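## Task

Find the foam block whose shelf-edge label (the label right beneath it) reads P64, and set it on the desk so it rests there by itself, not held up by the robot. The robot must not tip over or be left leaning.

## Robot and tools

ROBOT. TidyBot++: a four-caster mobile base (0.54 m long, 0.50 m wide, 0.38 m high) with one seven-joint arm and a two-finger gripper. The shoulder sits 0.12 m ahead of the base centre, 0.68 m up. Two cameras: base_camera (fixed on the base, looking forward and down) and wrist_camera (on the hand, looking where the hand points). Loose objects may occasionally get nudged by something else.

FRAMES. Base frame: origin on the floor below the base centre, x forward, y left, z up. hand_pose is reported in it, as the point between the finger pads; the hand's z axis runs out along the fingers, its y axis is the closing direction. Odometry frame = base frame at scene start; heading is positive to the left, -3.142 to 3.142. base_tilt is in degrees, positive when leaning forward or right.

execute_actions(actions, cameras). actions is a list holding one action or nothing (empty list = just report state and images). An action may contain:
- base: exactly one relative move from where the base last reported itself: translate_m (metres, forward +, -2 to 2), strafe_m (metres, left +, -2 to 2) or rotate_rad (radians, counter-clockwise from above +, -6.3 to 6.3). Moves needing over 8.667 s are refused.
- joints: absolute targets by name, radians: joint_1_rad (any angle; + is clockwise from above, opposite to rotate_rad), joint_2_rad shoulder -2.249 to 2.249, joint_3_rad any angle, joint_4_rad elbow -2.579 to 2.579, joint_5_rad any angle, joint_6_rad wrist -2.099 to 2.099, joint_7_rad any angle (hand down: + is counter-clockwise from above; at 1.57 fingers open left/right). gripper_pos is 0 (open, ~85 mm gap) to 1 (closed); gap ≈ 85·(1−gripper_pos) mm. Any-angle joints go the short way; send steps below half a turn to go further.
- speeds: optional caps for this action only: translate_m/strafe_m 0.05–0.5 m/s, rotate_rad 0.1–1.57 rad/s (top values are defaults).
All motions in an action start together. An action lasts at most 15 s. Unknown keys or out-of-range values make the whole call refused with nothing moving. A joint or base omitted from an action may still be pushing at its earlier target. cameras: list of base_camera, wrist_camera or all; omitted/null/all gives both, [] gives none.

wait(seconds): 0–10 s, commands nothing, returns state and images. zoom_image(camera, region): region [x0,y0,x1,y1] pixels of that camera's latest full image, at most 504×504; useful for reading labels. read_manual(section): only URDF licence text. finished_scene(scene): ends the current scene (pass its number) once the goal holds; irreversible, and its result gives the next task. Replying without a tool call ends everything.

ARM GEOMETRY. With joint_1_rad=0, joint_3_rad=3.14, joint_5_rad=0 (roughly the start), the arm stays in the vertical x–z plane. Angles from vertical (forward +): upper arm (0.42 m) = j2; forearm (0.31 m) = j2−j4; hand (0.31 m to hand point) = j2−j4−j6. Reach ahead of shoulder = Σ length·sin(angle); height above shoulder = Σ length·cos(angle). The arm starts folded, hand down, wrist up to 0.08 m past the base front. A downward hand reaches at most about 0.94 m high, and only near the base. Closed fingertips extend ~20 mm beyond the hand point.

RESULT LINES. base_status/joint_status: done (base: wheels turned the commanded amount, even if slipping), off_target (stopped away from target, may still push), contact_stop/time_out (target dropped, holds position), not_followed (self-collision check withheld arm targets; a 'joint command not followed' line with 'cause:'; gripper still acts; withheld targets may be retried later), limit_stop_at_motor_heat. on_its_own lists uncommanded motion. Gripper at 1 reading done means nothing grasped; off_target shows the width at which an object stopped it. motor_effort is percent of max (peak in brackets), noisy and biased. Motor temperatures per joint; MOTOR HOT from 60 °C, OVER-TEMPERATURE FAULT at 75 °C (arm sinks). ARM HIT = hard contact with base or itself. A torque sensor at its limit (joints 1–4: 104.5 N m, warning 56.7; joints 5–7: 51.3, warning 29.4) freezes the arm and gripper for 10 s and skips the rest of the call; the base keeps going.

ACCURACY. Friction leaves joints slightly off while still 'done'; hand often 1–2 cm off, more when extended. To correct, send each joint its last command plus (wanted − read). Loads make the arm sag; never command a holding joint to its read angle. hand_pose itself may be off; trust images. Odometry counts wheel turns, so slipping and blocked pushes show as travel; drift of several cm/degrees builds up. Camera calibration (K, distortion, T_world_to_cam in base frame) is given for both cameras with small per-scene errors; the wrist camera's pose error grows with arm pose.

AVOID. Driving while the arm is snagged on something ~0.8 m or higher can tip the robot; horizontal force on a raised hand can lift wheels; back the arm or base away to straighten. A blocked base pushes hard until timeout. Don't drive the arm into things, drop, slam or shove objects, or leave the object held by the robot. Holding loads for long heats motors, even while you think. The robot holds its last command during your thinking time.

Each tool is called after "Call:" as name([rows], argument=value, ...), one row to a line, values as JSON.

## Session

Call:
execute_actions(actions=[])

Scene clock: 0.00 s.
Motor temperatures (°C, as the motors report them): [31 28 28 28 37 35 34]
base_odometry: x=+0.000 y=+0.000 heading=+0.000 (m, m, rad; odometry frame)
base_tilt: forward=+0.3 right=-0.1 (deg)
base_status: not commanded
joint_positions: joint_1_rad=-0.052 joint_2_rad=-0.322 joint_3_rad=+3.151 joint_4_rad=-2.541 joint_5_rad=+0.049 joint_6_rad=-0.904 joint_7_rad=+1.603 gripper_pos=+0.000
joint_status: not commanded
motor_effort: joint_1_rad=+0 joint_2_rad=-1 joint_3_rad=+0 joint_4_rad=+12 joint_5_rad=+0 joint_6_rad=+2 joint_7_rad=+1 (%)
hand_pose: x=+0.2428 y=-0.0050 z=+0.5802 quat_wxyz=(+0.018, +0.998, +0.052, +0.009) (m; base frame)
pictures: base_camera, wrist_camera
camera_calibration (this result's frames):
wrist_camera: T_world_to_cam=[[0.129313, -0.99022, 0.0523788, -0.066331], [-0.991479, -0.128276, 0.0226981, 0.278827], [-0.0157571, -0.0548677, -0.998369, 0.716507], [0, 0, 0, 1]] pos_world=[0.296319, 0.00939769, 0.712484]
Images, in order (width x height): base_camera 644x364, wrist_camera 644x476.

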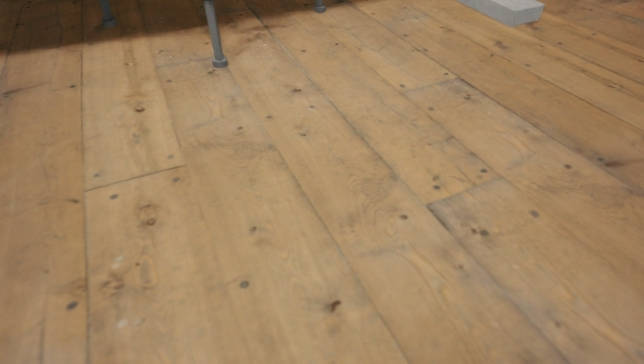

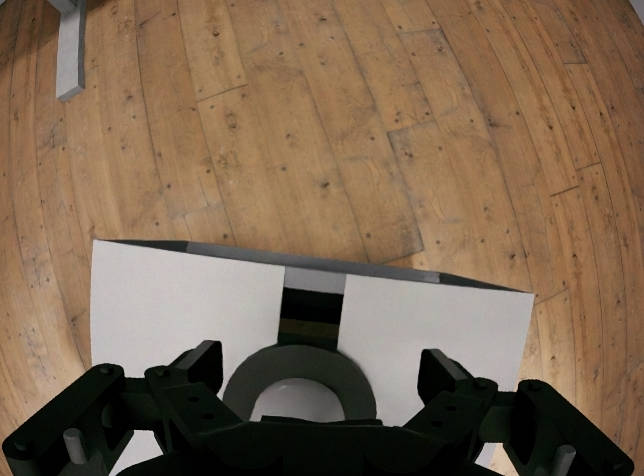

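Call:
execute_actions([
  {"joints":{"joint_1_rad":0.02,"joint_3_rad":3.13,"joint_5_rad":-0.03,"joint_6_rad":0.5,"joint_7_rad":1.55},"base":{"rotate_rad":-2.73}},
])

Scene clock: 8.07 s.
Motor temperatures (°C, as the motors report them): [31 27 28 28 37 35 34]
base_odometry: x=+0.000 y=+0.000 heading=-2.730 (m, m, rad; odometry frame)
base_tilt: forward=+0.3 right=-0.1 (deg)
base_status: done
joint_positions: joint_1_rad=+0.002 joint_2_rad=-0.322 joint_3_rad=+3.151 joint_4_rad=-2.540 joint_5_rad=+0.009 joint_6_rad=+0.496 joint_7_rad=+1.588 gripper_pos=+0.000
joint_status: all done
motor_effort: joint_1_rad=+0(1) joint_2_rad=-6(7) joint_3_rad=+1(2) joint_4_rad=+16(16) joint_5_rad=+0(1) joint_6_rad=+9(9) joint_7_rad=+0(0) (%)
hand_pose: x=+0.5443 y=-0.0024 z=+0.8445 quat_wxyz=(+0.009, +0.758, +0.006, +0.652) (m; base frame)
pictures: base_camera, wrist_camera
camera_calibration (this result's frames):
wrist_camera: T_world_to_cam=[[-0.0142912, -0.998708, 0.048763, -0.035388], [-0.188928, -0.0451925, -0.98095, 0.983026], [0.981887, -0.0232316, -0.188038, -0.242002], [0, 0, 0, 1]] pos_world=[0.422834, 0.00346101, 0.92052]
Images, in order (width x height): base_camera 644x364, wrist_camera 644x476.

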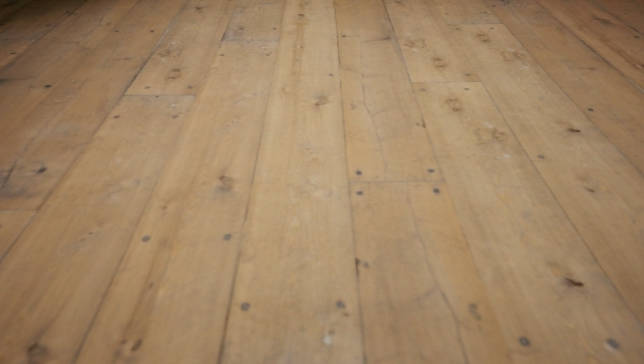

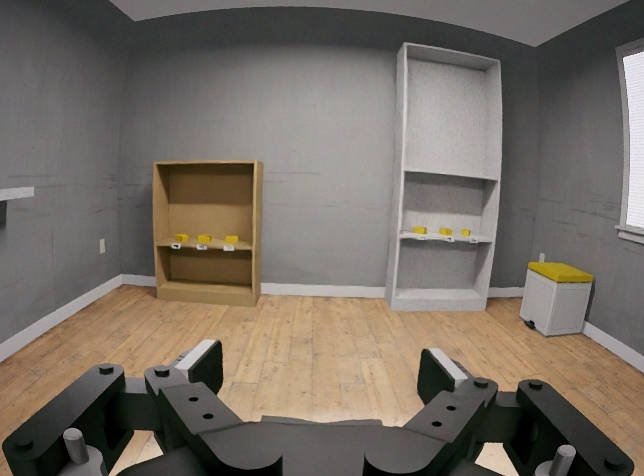

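Call:
execute_actions([
  {"joints":{"joint_1_rad":-0.7,"joint_6_rad":0.3,"joint_7_rad":1.53},"base":{"translate_m":1.75}},
])

Scene clock: 15.77 s.
Motor temperatures (°C, as the motors report them): [31 27 28 28 37 35 34]
base_odometry: x=-1.604 y=-0.700 heading=-2.730 (m, m, rad; odometry frame)
base_tilt: forward=+0.3 right=+0.0 (deg)
base_status: done
joint_positions: joint_1_rad=-0.680 joint_2_rad=-0.322 joint_3_rad=+3.150 joint_4_rad=-2.540 joint_5_rad=+0.009 joint_6_rad=+0.328 joint_7_rad=+1.569 gripper_pos=+0.000
joint_status: all done
motor_effort: joint_1_rad=+1(2) joint_2_rad=-5(7) joint_3_rad=+1(1) joint_4_rad=+16(17) joint_5_rad=-1(1) joint_6_rad=+9(9) joint_7_rad=+0(1) (%)
hand_pose: x=+0.4411 y=+0.2587 z=+0.7936 quat_wxyz=(-0.193, +0.764, +0.270, +0.553) (m; base frame)
pictures: base_camera, wrist_camera
camera_calibration (this result's frames):
wrist_camera: T_world_to_cam=[[0.62074, -0.78337, 0.0318507, -0.0960024], [-0.256113, -0.241004, -0.936121, 0.970099], [0.741005, 0.57293, -0.350232, -0.0634003], [0, 0, 0, 1]] pos_world=[0.355027, 0.194917, 0.888983]
Images, in order (width x height): base_camera 644x364, wrist_camera 644x476.

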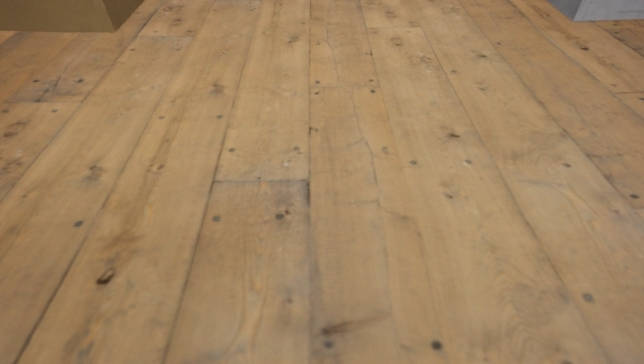

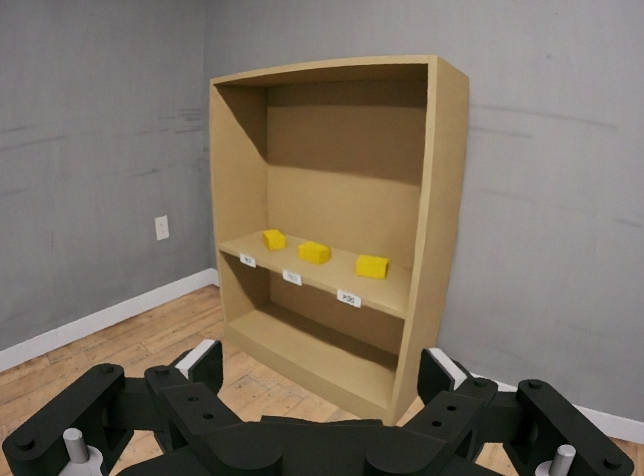

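Call:
zoom_image(camera="wrist_camera", region=[230, 225, 400, 315])

Call:
zoom_image(camera="wrist_camera", region=[235, 248, 310, 292])

Region (230, 225, 400, 315) of wrist_camera's 644x476 image, scaled by 2.965; it fills the top 267 rows of this view, and the rest is white.

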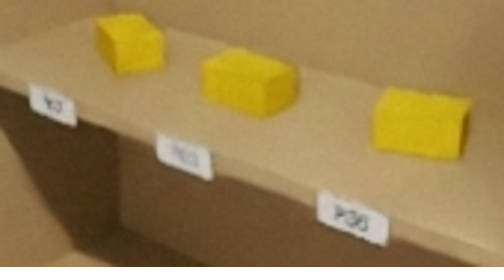

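Region (235, 248, 310, 292) of wrist_camera's 644x476 image, scaled by 6.720; it fills the top 296 rows of this view, and the rest is white.

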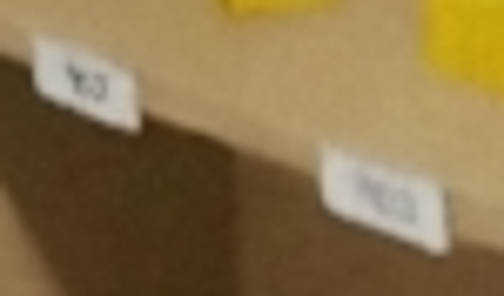

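Call:
execute_actions([
  {"joints":{"joint_1_rad":0.02},"base":{"strafe_m":-0.8}},
])

Scene clock: 23.97 s.
Motor temperatures (°C, as the motors report them): [31 27 28 28 37 35 34]
base_odometry: x=-1.924 y=+0.033 heading=-2.729 (m, m, rad; odometry frame)
base_tilt: forward=+0.3 right=+0.1 (deg)
base_status: done
joint_positions: joint_1_rad=+0.001 joint_2_rad=-0.322 joint_3_rad=+3.148 joint_4_rad=-2.540 joint_5_rad=+0.009 joint_6_rad=+0.328 joint_7_rad=+1.569 gripper_pos=+0.000
joint_status: all done
motor_effort: joint_1_rad=+0(1) joint_2_rad=-6(6) joint_3_rad=+0(2) joint_4_rad=+16(16) joint_5_rad=-1(0) joint_6_rad=+9(9) joint_7_rad=+1(0) (%)
hand_pose: x=+0.5321 y=-0.0008 z=+0.7935 quat_wxyz=(+0.002, +0.811, +0.000, +0.586) (m; base frame)
pictures: base_camera, wrist_camera
camera_calibration (this result's frames):
wrist_camera: T_world_to_cam=[[-0.00869927, -0.999435, 0.0324524, -0.0214987], [-0.350708, -0.0273427, -0.936086, 0.981319], [0.936444, -0.0195246, -0.350272, -0.0865982], [0, 0, 0, 1]] pos_world=[0.425064, 0.00365459, 0.888963]
Images, in order (width x height): base_camera 644x364, wrist_camera 644x476.

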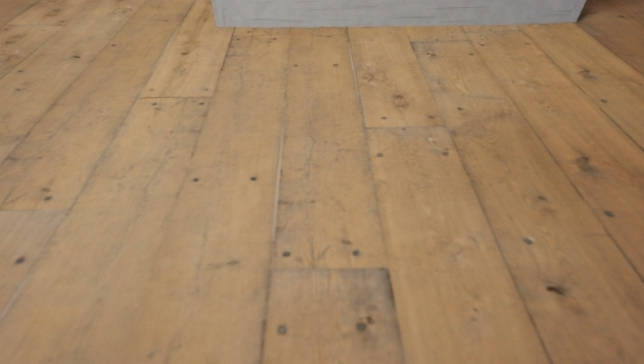

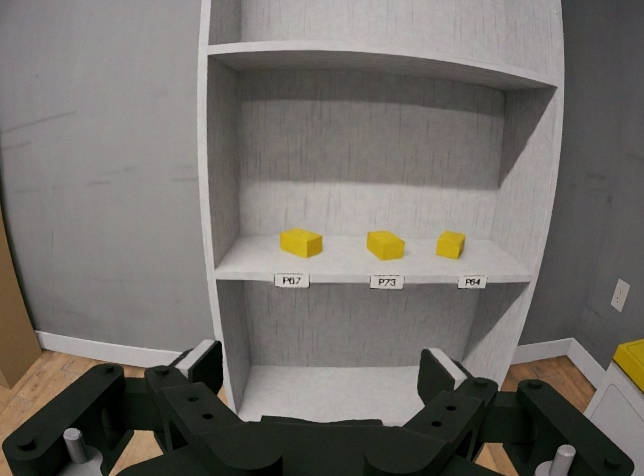

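Call:
zoom_image(camera="wrist_camera", region=[410, 220, 510, 295])

Region (410, 220, 510, 295) of wrist_camera's 644x476 image, scaled by 5.040; it fills the top 378 rows of this view, and the rest is white.

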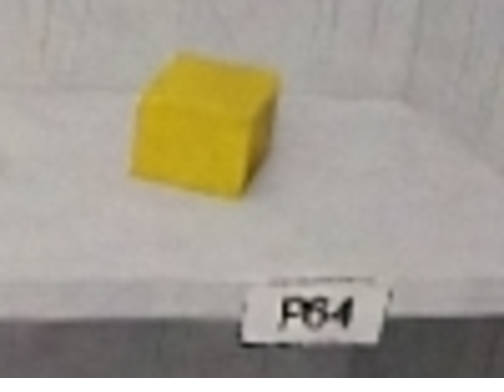

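Call:
execute_actions([
  {"base":{"translate_m":0.4}},
], cameras=[])

Call:
execute_actions([
  {"base":{"rotate_rad":-0.39},"joints":{"joint_2_rad":0.42,"joint_4_rad":-2.28,"joint_6_rad":0.60,"joint_7_rad":1.51}},
])

Scene clock: 39.50 s.
Motor temperatures (°C, as the motors report them): [31 27 28 28 37 35 34]
base_odometry: x=-2.291 y=-0.127 heading=-2.730 (m, m, rad; odometry frame)
base_tilt: forward=+0.2 right=+0.0 (deg)
base_status: done
joint_positions: joint_1_rad=+0.001 joint_2_rad=-0.322 joint_3_rad=+3.148 joint_4_rad=-2.540 joint_5_rad=+0.009 joint_6_rad=+0.327 joint_7_rad=+1.569 gripper_pos=+0.000
joint_status: not commanded
motor_effort: joint_1_rad=+0(0) joint_2_rad=-5(9) joint_3_rad=+1(1) joint_4_rad=+16(17) joint_5_rad=-1(1) joint_6_rad=+9(9) joint_7_rad=+0(1) (%)
hand_pose: x=+0.5320 y=-0.0008 z=+0.7932 quat_wxyz=(+0.002, +0.811, +0.000, +0.585) (m; base frame)
pictures: none
No camera images: the call's "cameras" was empty. Leave "cameras" out to get every camera's image.

Scene clock: 41.50 s.
Motor temperatures (°C, as the motors report them): [31 27 28 28 37 35 34]
base_odometry: x=-2.291 y=-0.127 heading=-3.119 (m, m, rad; odometry frame)
base_tilt: forward=+0.3 right=+0.0 (deg)
base_status: done
joint_positions: joint_1_rad=+0.005 joint_2_rad=+0.402 joint_3_rad=+3.148 joint_4_rad=-2.301 joint_5_rad=+0.009 joint_6_rad=+0.571 joint_7_rad=+1.549 gripper_pos=+0.000
joint_status: all done
motor_effort: joint_1_rad=+0(1) joint_2_rad=-26(28) joint_3_rad=+0(1) joint_4_rad=+10(16) joint_5_rad=-1(0) joint_6_rad=+8(9) joint_7_rad=+0(0) (%)
hand_pose: x=+0.6806 y=-0.0034 z=+0.6187 quat_wxyz=(-0.002, +0.875, -0.009, +0.484) (m; base frame)
pictures: base_camera, wrist_camera
camera_calibration (this result's frames):
wrist_camera: T_world_to_cam=[[-0.013837, -0.99975, 0.0175718, -0.00436861], [-0.564774, -0.00668748, -0.825219, 0.9468], [0.82513, -0.0213427, -0.56454, -0.078619], [0, 0, 0, 1]] pos_world=[0.599538, 0.00028624, 0.73701]
Images, in order (width x height): base_camera 644x364, wrist_camera 644x476.

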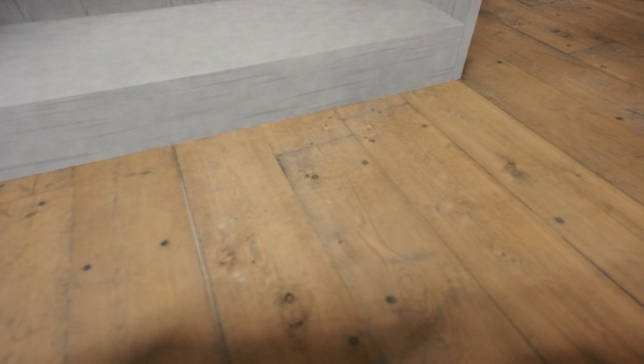

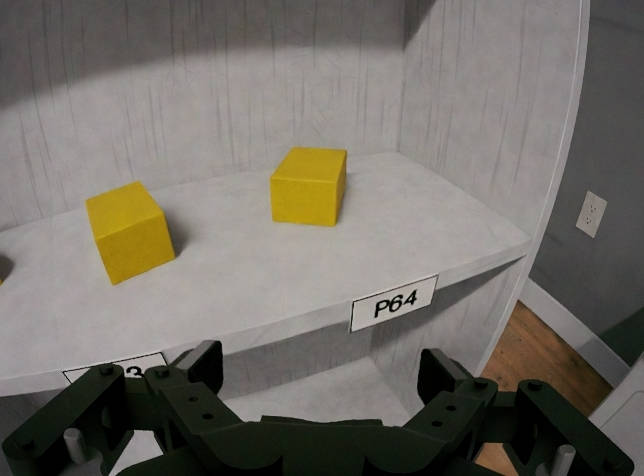

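Call:
execute_actions([
  {"base":{"translate_m":0.12},"joints":{"joint_1_rad":-0.028}},
], cameras=["wrist_camera"])

Scene clock: 50.57 s.
Motor temperatures (°C, as the motors report them): [31 27 28 28 37 35 34]
base_odometry: x=-2.411 y=-0.130 heading=-3.120 (m, m, rad; odometry frame)
base_tilt: forward=+0.3 right=+0.0 (deg)
base_status: done
joint_positions: joint_1_rad=-0.017 joint_2_rad=+0.405 joint_3_rad=+3.147 joint_4_rad=-2.293 joint_5_rad=+0.009 joint_6_rad=+0.573 joint_7_rad=+1.549 gripper_pos=+0.000
joint_status: all done
motor_effort: joint_1_rad=+0(1) joint_2_rad=-27(29) joint_3_rad=+0(0) joint_4_rad=+10(11) joint_5_rad=-1(1) joint_6_rad=+8(8) joint_7_rad=+0(0) (%)
hand_pose: x=+0.6845 y=+0.0092 z=+0.6207 quat_wxyz=(-0.007, +0.874, +0.000, +0.487) (m; base frame)
pictures: wrist_camera
camera_calibration (this result's frames):
wrist_camera: T_world_to_cam=[[0.00839711, -0.999813, 0.0173953, -0.00685234], [-0.558604, -0.0191186, -0.829214, 0.949107], [0.829392, -0.00275406, -0.55866, -0.0872021], [0, 0, 0, 1]] pos_world=[0.602557, 0.0110544, 0.738416]
Images, in order (width x height): wrist_camera 644x476.

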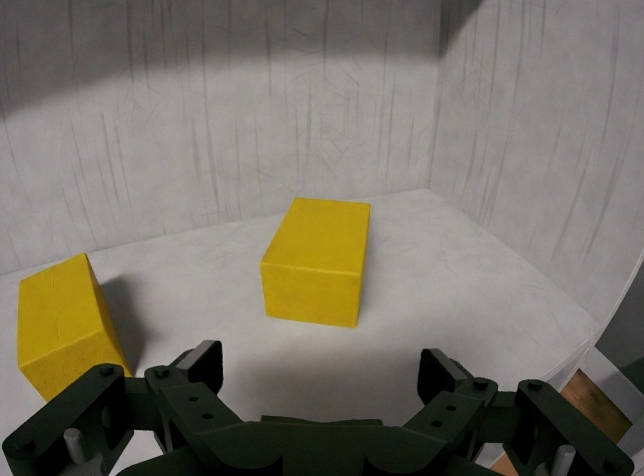

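Call:
execute_actions([
  {"base":{"translate_m":0.115},"joints":{"joint_1_rad":-0.05,"joint_2_rad":0.47},"speeds":{"translate_m":0.15}},
], cameras=["wrist_camera"])

Scene clock: 58.60 s.
Motor temperatures (°C, as the motors report them): [31 28 28 28 37 35 34]
base_odometry: x=-2.527 y=-0.132 heading=-3.121 (m, m, rad; odometry frame)
base_tilt: forward=+0.3 right=+0.0 (deg)
base_status: done
joint_positions: joint_1_rad=-0.031 joint_2_rad=+0.451 joint_3_rad=+3.147 joint_4_rad=-2.292 joint_5_rad=+0.009 joint_6_rad=+0.574 joint_7_rad=+1.549 gripper_pos=+0.000
joint_status: all done
motor_effort: joint_1_rad=+0(0) joint_2_rad=-27(29) joint_3_rad=+1(0) joint_4_rad=+10(12) joint_5_rad=-1(1) joint_6_rad=+7(8) joint_7_rad=+1(0) (%)
hand_pose: x=+0.6812 y=+0.0170 z=+0.5950 quat_wxyz=(-0.010, +0.884, +0.007, +0.467) (m; base frame)
pictures: wrist_camera
camera_calibration (this result's frames):
wrist_camera: T_world_to_cam=[[0.0230686, -0.999576, 0.0177544, -0.00883834], [-0.595, -0.0279987, -0.803238, 0.935656], [0.803395, 0.00796571, -0.595393, -0.0594358], [0, 0, 0, 1]] pos_world=[0.604669, 0.017836, 0.716324]
Images, in order (width x height): wrist_camera 644x476.

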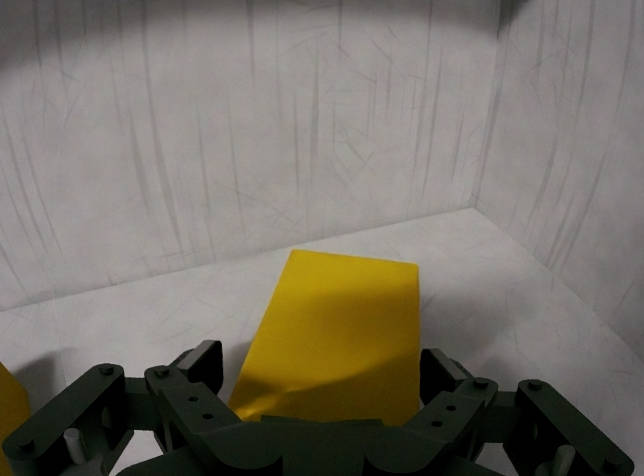

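Call:
execute_actions([
  {"joints":{"gripper_pos":1.0}},
], cameras=["wrist_camera"])

Scene clock: 61.97 s.
Motor temperatures (°C, as the motors report them): [31 28 28 28 37 35 34]
base_odometry: x=-2.526 y=-0.132 heading=-3.121 (m, m, rad; odometry frame)
base_tilt: forward=+0.3 right=+0.0 (deg)
base_status: not commanded
joint_positions: joint_1_rad=-0.032 joint_2_rad=+0.452 joint_3_rad=+3.147 joint_4_rad=-2.292 joint_5_rad=+0.006 joint_6_rad=+0.581 joint_7_rad=+1.549 gripper_pos=+0.378
joint_status: gripper_pos off_target (ended at +0.378, target +1.000)
motor_effort: joint_1_rad=-1(3) joint_2_rad=-25(27) joint_3_rad=-2(2) joint_4_rad=+9(10) joint_5_rad=+0(1) joint_6_rad=+7(8) joint_7_rad=+0(0) (%)
hand_pose: x=+0.6826 y=+0.0171 z=+0.5969 quat_wxyz=(-0.011, +0.883, +0.006, +0.470) (m; base frame)
pictures: wrist_camera
camera_calibration (this result's frames):
wrist_camera: T_world_to_cam=[[0.0216355, -0.999626, 0.016718, -0.0071566], [-0.58905, -0.0262568, -0.80767, 0.936534], [0.807807, 0.00762665, -0.589398, -0.0659384], [0, 0, 0, 1]] pos_world=[0.605086, 0.0179394, 0.717666]
Images, in order (width x height): wrist_camera 644x476.

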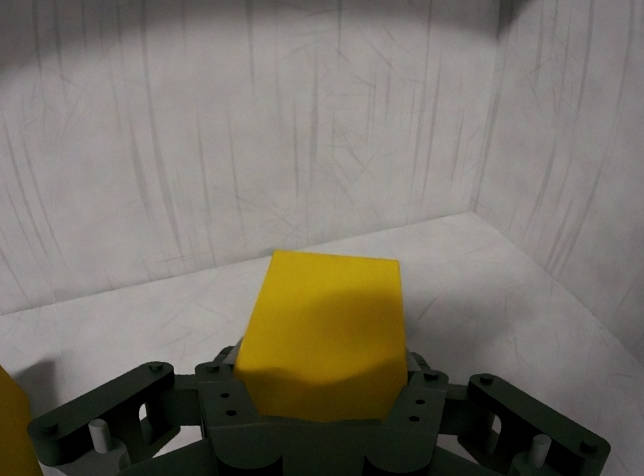

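Call:
execute_actions([
  {"base":{"translate_m":-2.0},"joints":{"joint_2_rad":0.36,"joint_1_rad":-0.032}},
], cameras=["wrist_camera"])

Scene clock: 70.67 s.
Motor temperatures (°C, as the motors report them): [31 28 28 28 37 35 34]
base_odometry: x=-0.527 y=-0.090 heading=-3.120 (m, m, rad; odometry frame)
base_tilt: forward=+0.3 right=+0.0 (deg)
base_status: done
joint_positions: joint_1_rad=-0.032 joint_2_rad=+0.379 joint_3_rad=+3.147 joint_4_rad=-2.289 joint_5_rad=+0.006 joint_6_rad=+0.582 joint_7_rad=+1.549 gripper_pos=+0.378
joint_status: all done
motor_effort: joint_1_rad=+0(2) joint_2_rad=-27(31) joint_3_rad=+0(1) joint_4_rad=+11(12) joint_5_rad=-1(0) joint_6_rad=+9(9) joint_7_rad=+0(0) (%)
hand_pose: x=+0.6887 y=+0.0176 z=+0.6394 quat_wxyz=(-0.012, +0.864, +0.006, +0.503) (m; base frame)
pictures: wrist_camera
camera_calibration (this result's frames):
wrist_camera: T_world_to_cam=[[0.0206619, -0.999664, 0.0156763, -0.00625707], [-0.52585, -0.0242017, -0.850233, 0.958092], [0.850326, 0.00932407, -0.526174, -0.115615], [0, 0, 0, 1]] pos_world=[0.602253, 0.0180105, 0.753866]
Images, in order (width x height): wrist_camera 644x476.

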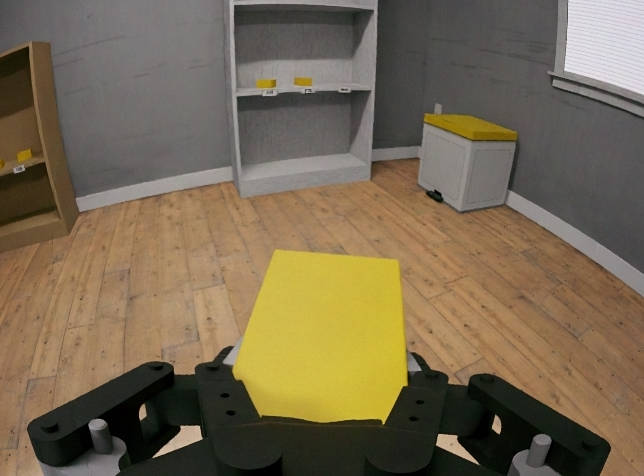

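Call:
execute_actions([
  {"base":{"rotate_rad":-2.85},"joints":{"joint_2_rad":0.095,"joint_4_rad":-1.81,"joint_6_rad":-0.25}},
])

Scene clock: 78.63 s.
Motor temperatures (°C, as the motors report them): [31 28 28 28 37 35 34]
base_odometry: x=-0.527 y=-0.090 heading=+0.313 (m, m, rad; odometry frame)
base_tilt: forward=+0.3 right=+0.0 (deg)
base_status: done
joint_positions: joint_1_rad=-0.031 joint_2_rad=+0.126 joint_3_rad=+3.143 joint_4_rad=-1.823 joint_5_rad=+0.006 joint_6_rad=-0.223 joint_7_rad=+1.549 gripper_pos=+0.378
joint_status: all done
motor_effort: joint_1_rad=+1(2) joint_2_rad=-25(30) joint_3_rad=+1(2) joint_4_rad=+18(19) joint_5_rad=-1(1) joint_6_rad=+9(10) joint_7_rad=+1(0) (%)
hand_pose: x=+0.7204 y=+0.0186 z=+0.8070 quat_wxyz=(-0.010, +0.885, +0.006, +0.466) (m; base frame)
pictures: base_camera, wrist_camera
camera_calibration (this result's frames):
wrist_camera: T_world_to_cam=[[0.021068, -0.999622, 0.0176877, -0.0103918], [-0.596708, -0.0267673, -0.802012, 1.1295], [0.802182, 0.00634244, -0.597046, 0.0375249], [0, 0, 0, 1]] pos_world=[0.644098, 0.0196078, 0.928459]
Images, in order (width x height): base_camera 644x364, wrist_camera 644x476.

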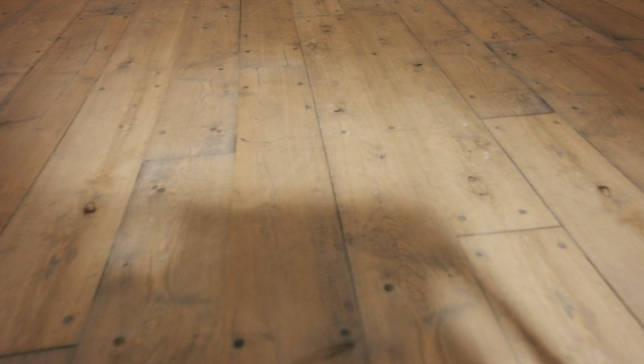

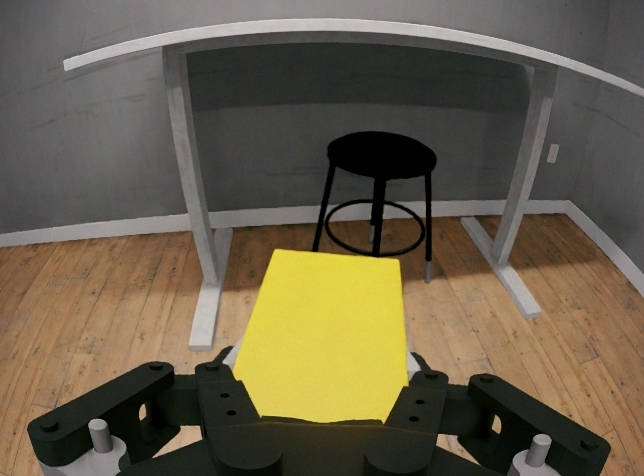

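Call:
execute_actions([
  {"base":{"translate_m":0.7},"joints":{"joint_2_rad":0.27,"joint_4_rad":-0.875,"joint_6_rad":-1.03},"speeds":{"translate_m":0.4}},
])

Scene clock: 89.97 s.
Motor temperatures (°C, as the motors report them): [31 28 28 28 37 35 34]
base_odometry: x=+0.140 y=+0.125 heading=+0.313 (m, m, rad; odometry frame)
base_tilt: forward=+0.3 right=+0.0 (deg)
base_status: done
joint_positions: joint_1_rad=-0.031 joint_2_rad=+0.261 joint_3_rad=+3.143 joint_4_rad=-0.895 joint_5_rad=+0.006 joint_6_rad=-1.004 joint_7_rad=+1.549 gripper_pos=+0.378
joint_status: all done
motor_effort: joint_1_rad=+0(1) joint_2_rad=-30(33) joint_3_rad=+0(1) joint_4_rad=+18(19) joint_5_rad=+0(0) joint_6_rad=+8(10) joint_7_rad=+1(1) (%)
hand_pose: x=+0.7738 y=+0.0192 z=+1.0421 quat_wxyz=(-0.009, +0.882, +0.004, +0.471) (m; base frame)
pictures: base_camera, wrist_camera
camera_calibration (this result's frames):
wrist_camera: T_world_to_cam=[[0.0163241, -0.999711, 0.0176595, -0.0114376], [-0.587102, -0.0238802, -0.80916, 1.34988], [0.809348, 0.00284087, -0.587322, 0.1194], [0, 0, 0, 1]] pos_world=[0.696068, 0.020462, 1.1626]
Images, in order (width x height): base_camera 644x364, wrist_camera 644x476.

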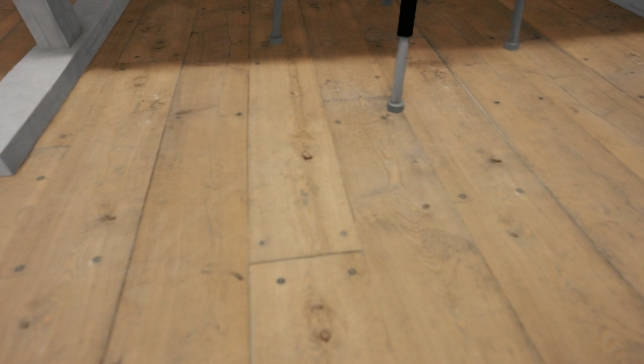

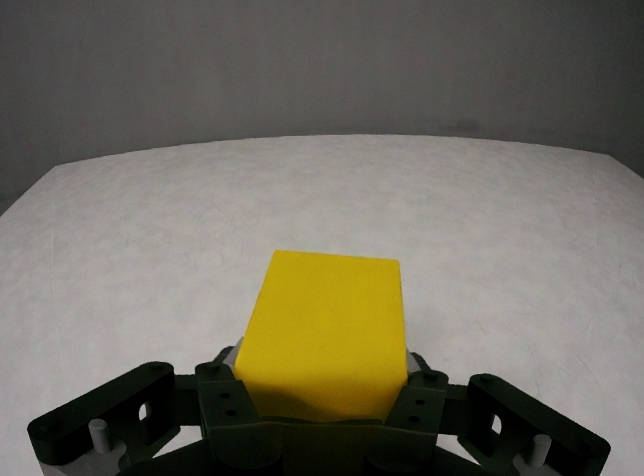

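Call:
execute_actions([
  {"joints":{"joint_2_rad":0.42,"joint_6_rad":-0.825}},
], cameras=["wrist_camera"])

Scene clock: 93.87 s.
Motor temperatures (°C, as the motors report them): [31 28 28 28 37 35 34]
base_odometry: x=+0.140 y=+0.125 heading=+0.313 (m, m, rad; odometry frame)
base_tilt: forward=+0.3 right=+0.0 (deg)
base_status: not commanded
joint_positions: joint_1_rad=-0.031 joint_2_rad=+0.423 joint_3_rad=+3.143 joint_4_rad=-0.892 joint_5_rad=+0.006 joint_6_rad=-0.853 joint_7_rad=+1.549 gripper_pos=+0.378
joint_status: all done
motor_effort: joint_1_rad=+0(0) joint_2_rad=-38(41) joint_3_rad=+0(0) joint_4_rad=+19(20) joint_5_rad=-1(1) joint_6_rad=+9(8) joint_7_rad=+1(1) (%)
hand_pose: x=+0.8531 y=+0.0217 z=+0.9699 quat_wxyz=(-0.009, +0.884, +0.004, +0.468) (m; base frame)
pictures: wrist_camera
camera_calibration (this result's frames):
wrist_camera: T_world_to_cam=[[0.0173948, -0.999682, 0.0182691, -0.0103716], [-0.59339, -0.0250279, -0.804526, 1.339], [0.804727, 0.00315386, -0.593636, 0.0228787], [0, 0, 0, 1]] pos_world=[0.776316, 0.0230717, 1.09103]
Images, in order (width x height): wrist_camera 644x476.

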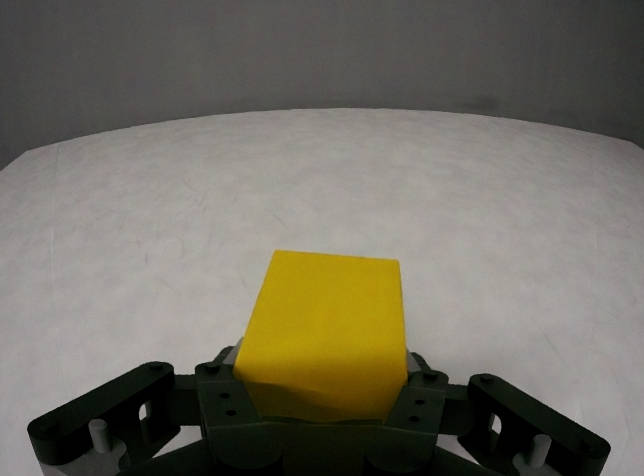

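Call:
execute_actions([
  {"joints":{"joint_2_rad":0.462,"joint_6_rad":-0.81}},
], cameras=["wrist_camera"])

Scene clock: 97.43 s.
Motor temperatures (°C, as the motors report them): [31 28 28 28 37 35 34]
base_odometry: x=+0.140 y=+0.125 heading=+0.313 (m, m, rad; odometry frame)
base_tilt: forward=+0.2 right=+0.0 (deg)
base_status: not commanded
joint_positions: joint_1_rad=-0.031 joint_2_rad=+0.436 joint_3_rad=+3.143 joint_4_rad=-0.891 joint_5_rad=+0.006 joint_6_rad=-0.837 joint_7_rad=+1.549 gripper_pos=+0.378
joint_status: all done
motor_effort: joint_1_rad=+0(0) joint_2_rad=-36(37) joint_3_rad=+0(0) joint_4_rad=+18(19) joint_5_rad=+0(1) joint_6_rad=+8(8) joint_7_rad=+0(0) (%)
hand_pose: x=+0.8595 y=+0.0220 z=+0.9651 quat_wxyz=(-0.009, +0.883, +0.004, +0.469) (m; base frame)
pictures: wrist_camera
camera_calibration (this result's frames):
wrist_camera: T_world_to_cam=[[0.0174254, -0.999681, 0.0182632, -0.0102011], [-0.590395, -0.0250292, -0.806727, 1.33848], [0.806927, 0.00327502, -0.590643, 0.0101024], [0, 0, 0, 1]] pos_world=[0.78226, 0.0232702, 1.08594]
Images, in order (width x height): wrist_camera 644x476.

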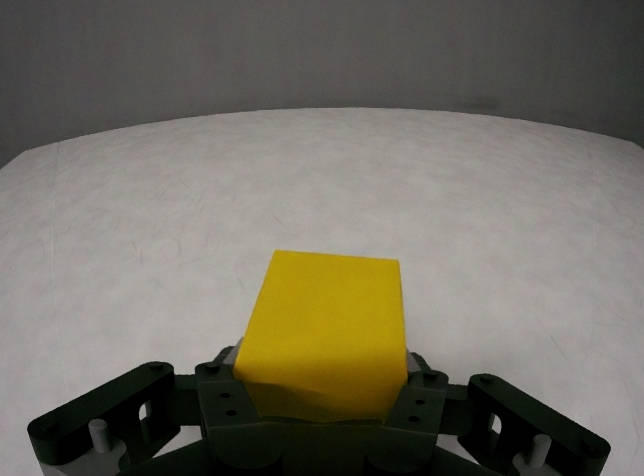

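Call:
execute_actions([
  {"joints":{"joint_2_rad":0.445,"gripper_pos":0.0}},
], cameras=["wrist_camera"])

Call:
execute_actions([
  {"joints":{"joint_2_rad":0.28}},
], cameras=["wrist_camera"])

Scene clock: 101.37 s.
Motor temperatures (°C, as the motors report them): [31 28 28 28 37 35 34]
base_odometry: x=+0.140 y=+0.125 heading=+0.313 (m, m, rad; odometry frame)
base_tilt: forward=+0.3 right=-0.1 (deg)
base_status: not commanded
joint_positions: joint_1_rad=-0.031 joint_2_rad=+0.436 joint_3_rad=+3.143 joint_4_rad=-0.890 joint_5_rad=+0.006 joint_6_rad=-0.837 joint_7_rad=+1.549 gripper_pos=+0.000
joint_status: all done
motor_effort: joint_1_rad=+1(0) joint_2_rad=-36(37) joint_3_rad=+0(0) joint_4_rad=+18(18) joint_5_rad=-1(1) joint_6_rad=+8(8) joint_7_rad=+0(1) (%)
hand_pose: x=+0.8597 y=+0.0220 z=+0.9649 quat_wxyz=(-0.009, +0.883, +0.004, +0.469) (m; base frame)
pictures: wrist_camera
camera_calibration (this result's frames):
wrist_camera: T_world_to_cam=[[0.017427, -0.999681, 0.0182646, -0.0101996], [-0.590477, -0.0250316, -0.806666, 1.33848], [0.806867, 0.00327297, -0.590725, 0.0100364], [0, 0, 0, 1]] pos_world=[0.782418, 0.023275, 1.08582]
Images, in order (width x height): wrist_camera 644x476.

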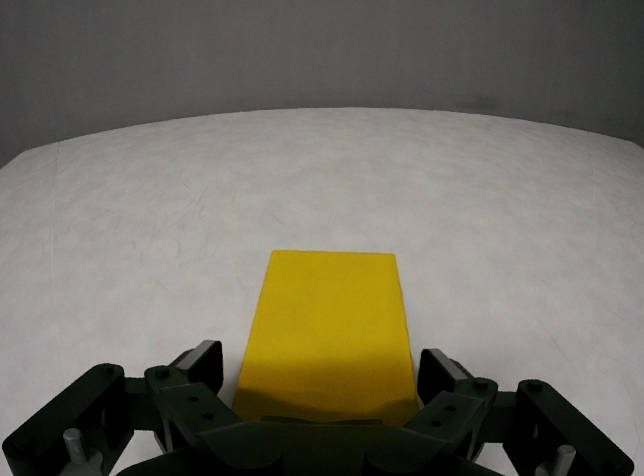

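Scene clock: 102.57 s.
Motor temperatures (°C, as the motors report them): [31 28 28 28 37 35 34]
base_odometry: x=+0.140 y=+0.125 heading=+0.313 (m, m, rad; odometry frame)
base_tilt: forward=+0.3 right=+0.0 (deg)
base_status: not commanded
joint_positions: joint_1_rad=-0.031 joint_2_rad=+0.279 joint_3_rad=+3.143 joint_4_rad=-0.885 joint_5_rad=+0.006 joint_6_rad=-0.836 joint_7_rad=+1.549 gripper_pos=+0.000
joint_status: all done
motor_effort: joint_1_rad=+0(0) joint_2_rad=-29(40) joint_3_rad=+0(0) joint_4_rad=+17(20) joint_5_rad=-1(1) joint_6_rad=+8(9) joint_7_rad=+1(1) (%)
hand_pose: x=+0.8062 y=+0.0203 z=+1.0815 quat_wxyz=(-0.011, +0.841, +0.004, +0.540) (m; base frame)
pictures: wrist_camera
camera_calibration (this result's frames):
wrist_camera: T_world_to_cam=[[0.0146236, -0.999767, 0.0158495, -0.00816243], [-0.450356, -0.0207381, -0.892608, 1.38074], [0.892729, 0.0059152, -0.450555, -0.0988787], [0, 0, 0, 1]] pos_world=[0.710216, 0.0210582, 1.18804]
Images, in order (width x height): wrist_camera 644x476.

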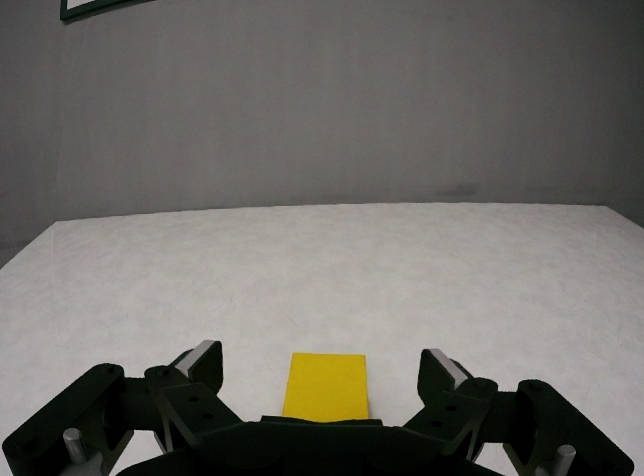

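Call:
finished_scene(scene=2)

The scene is finished: the task was done.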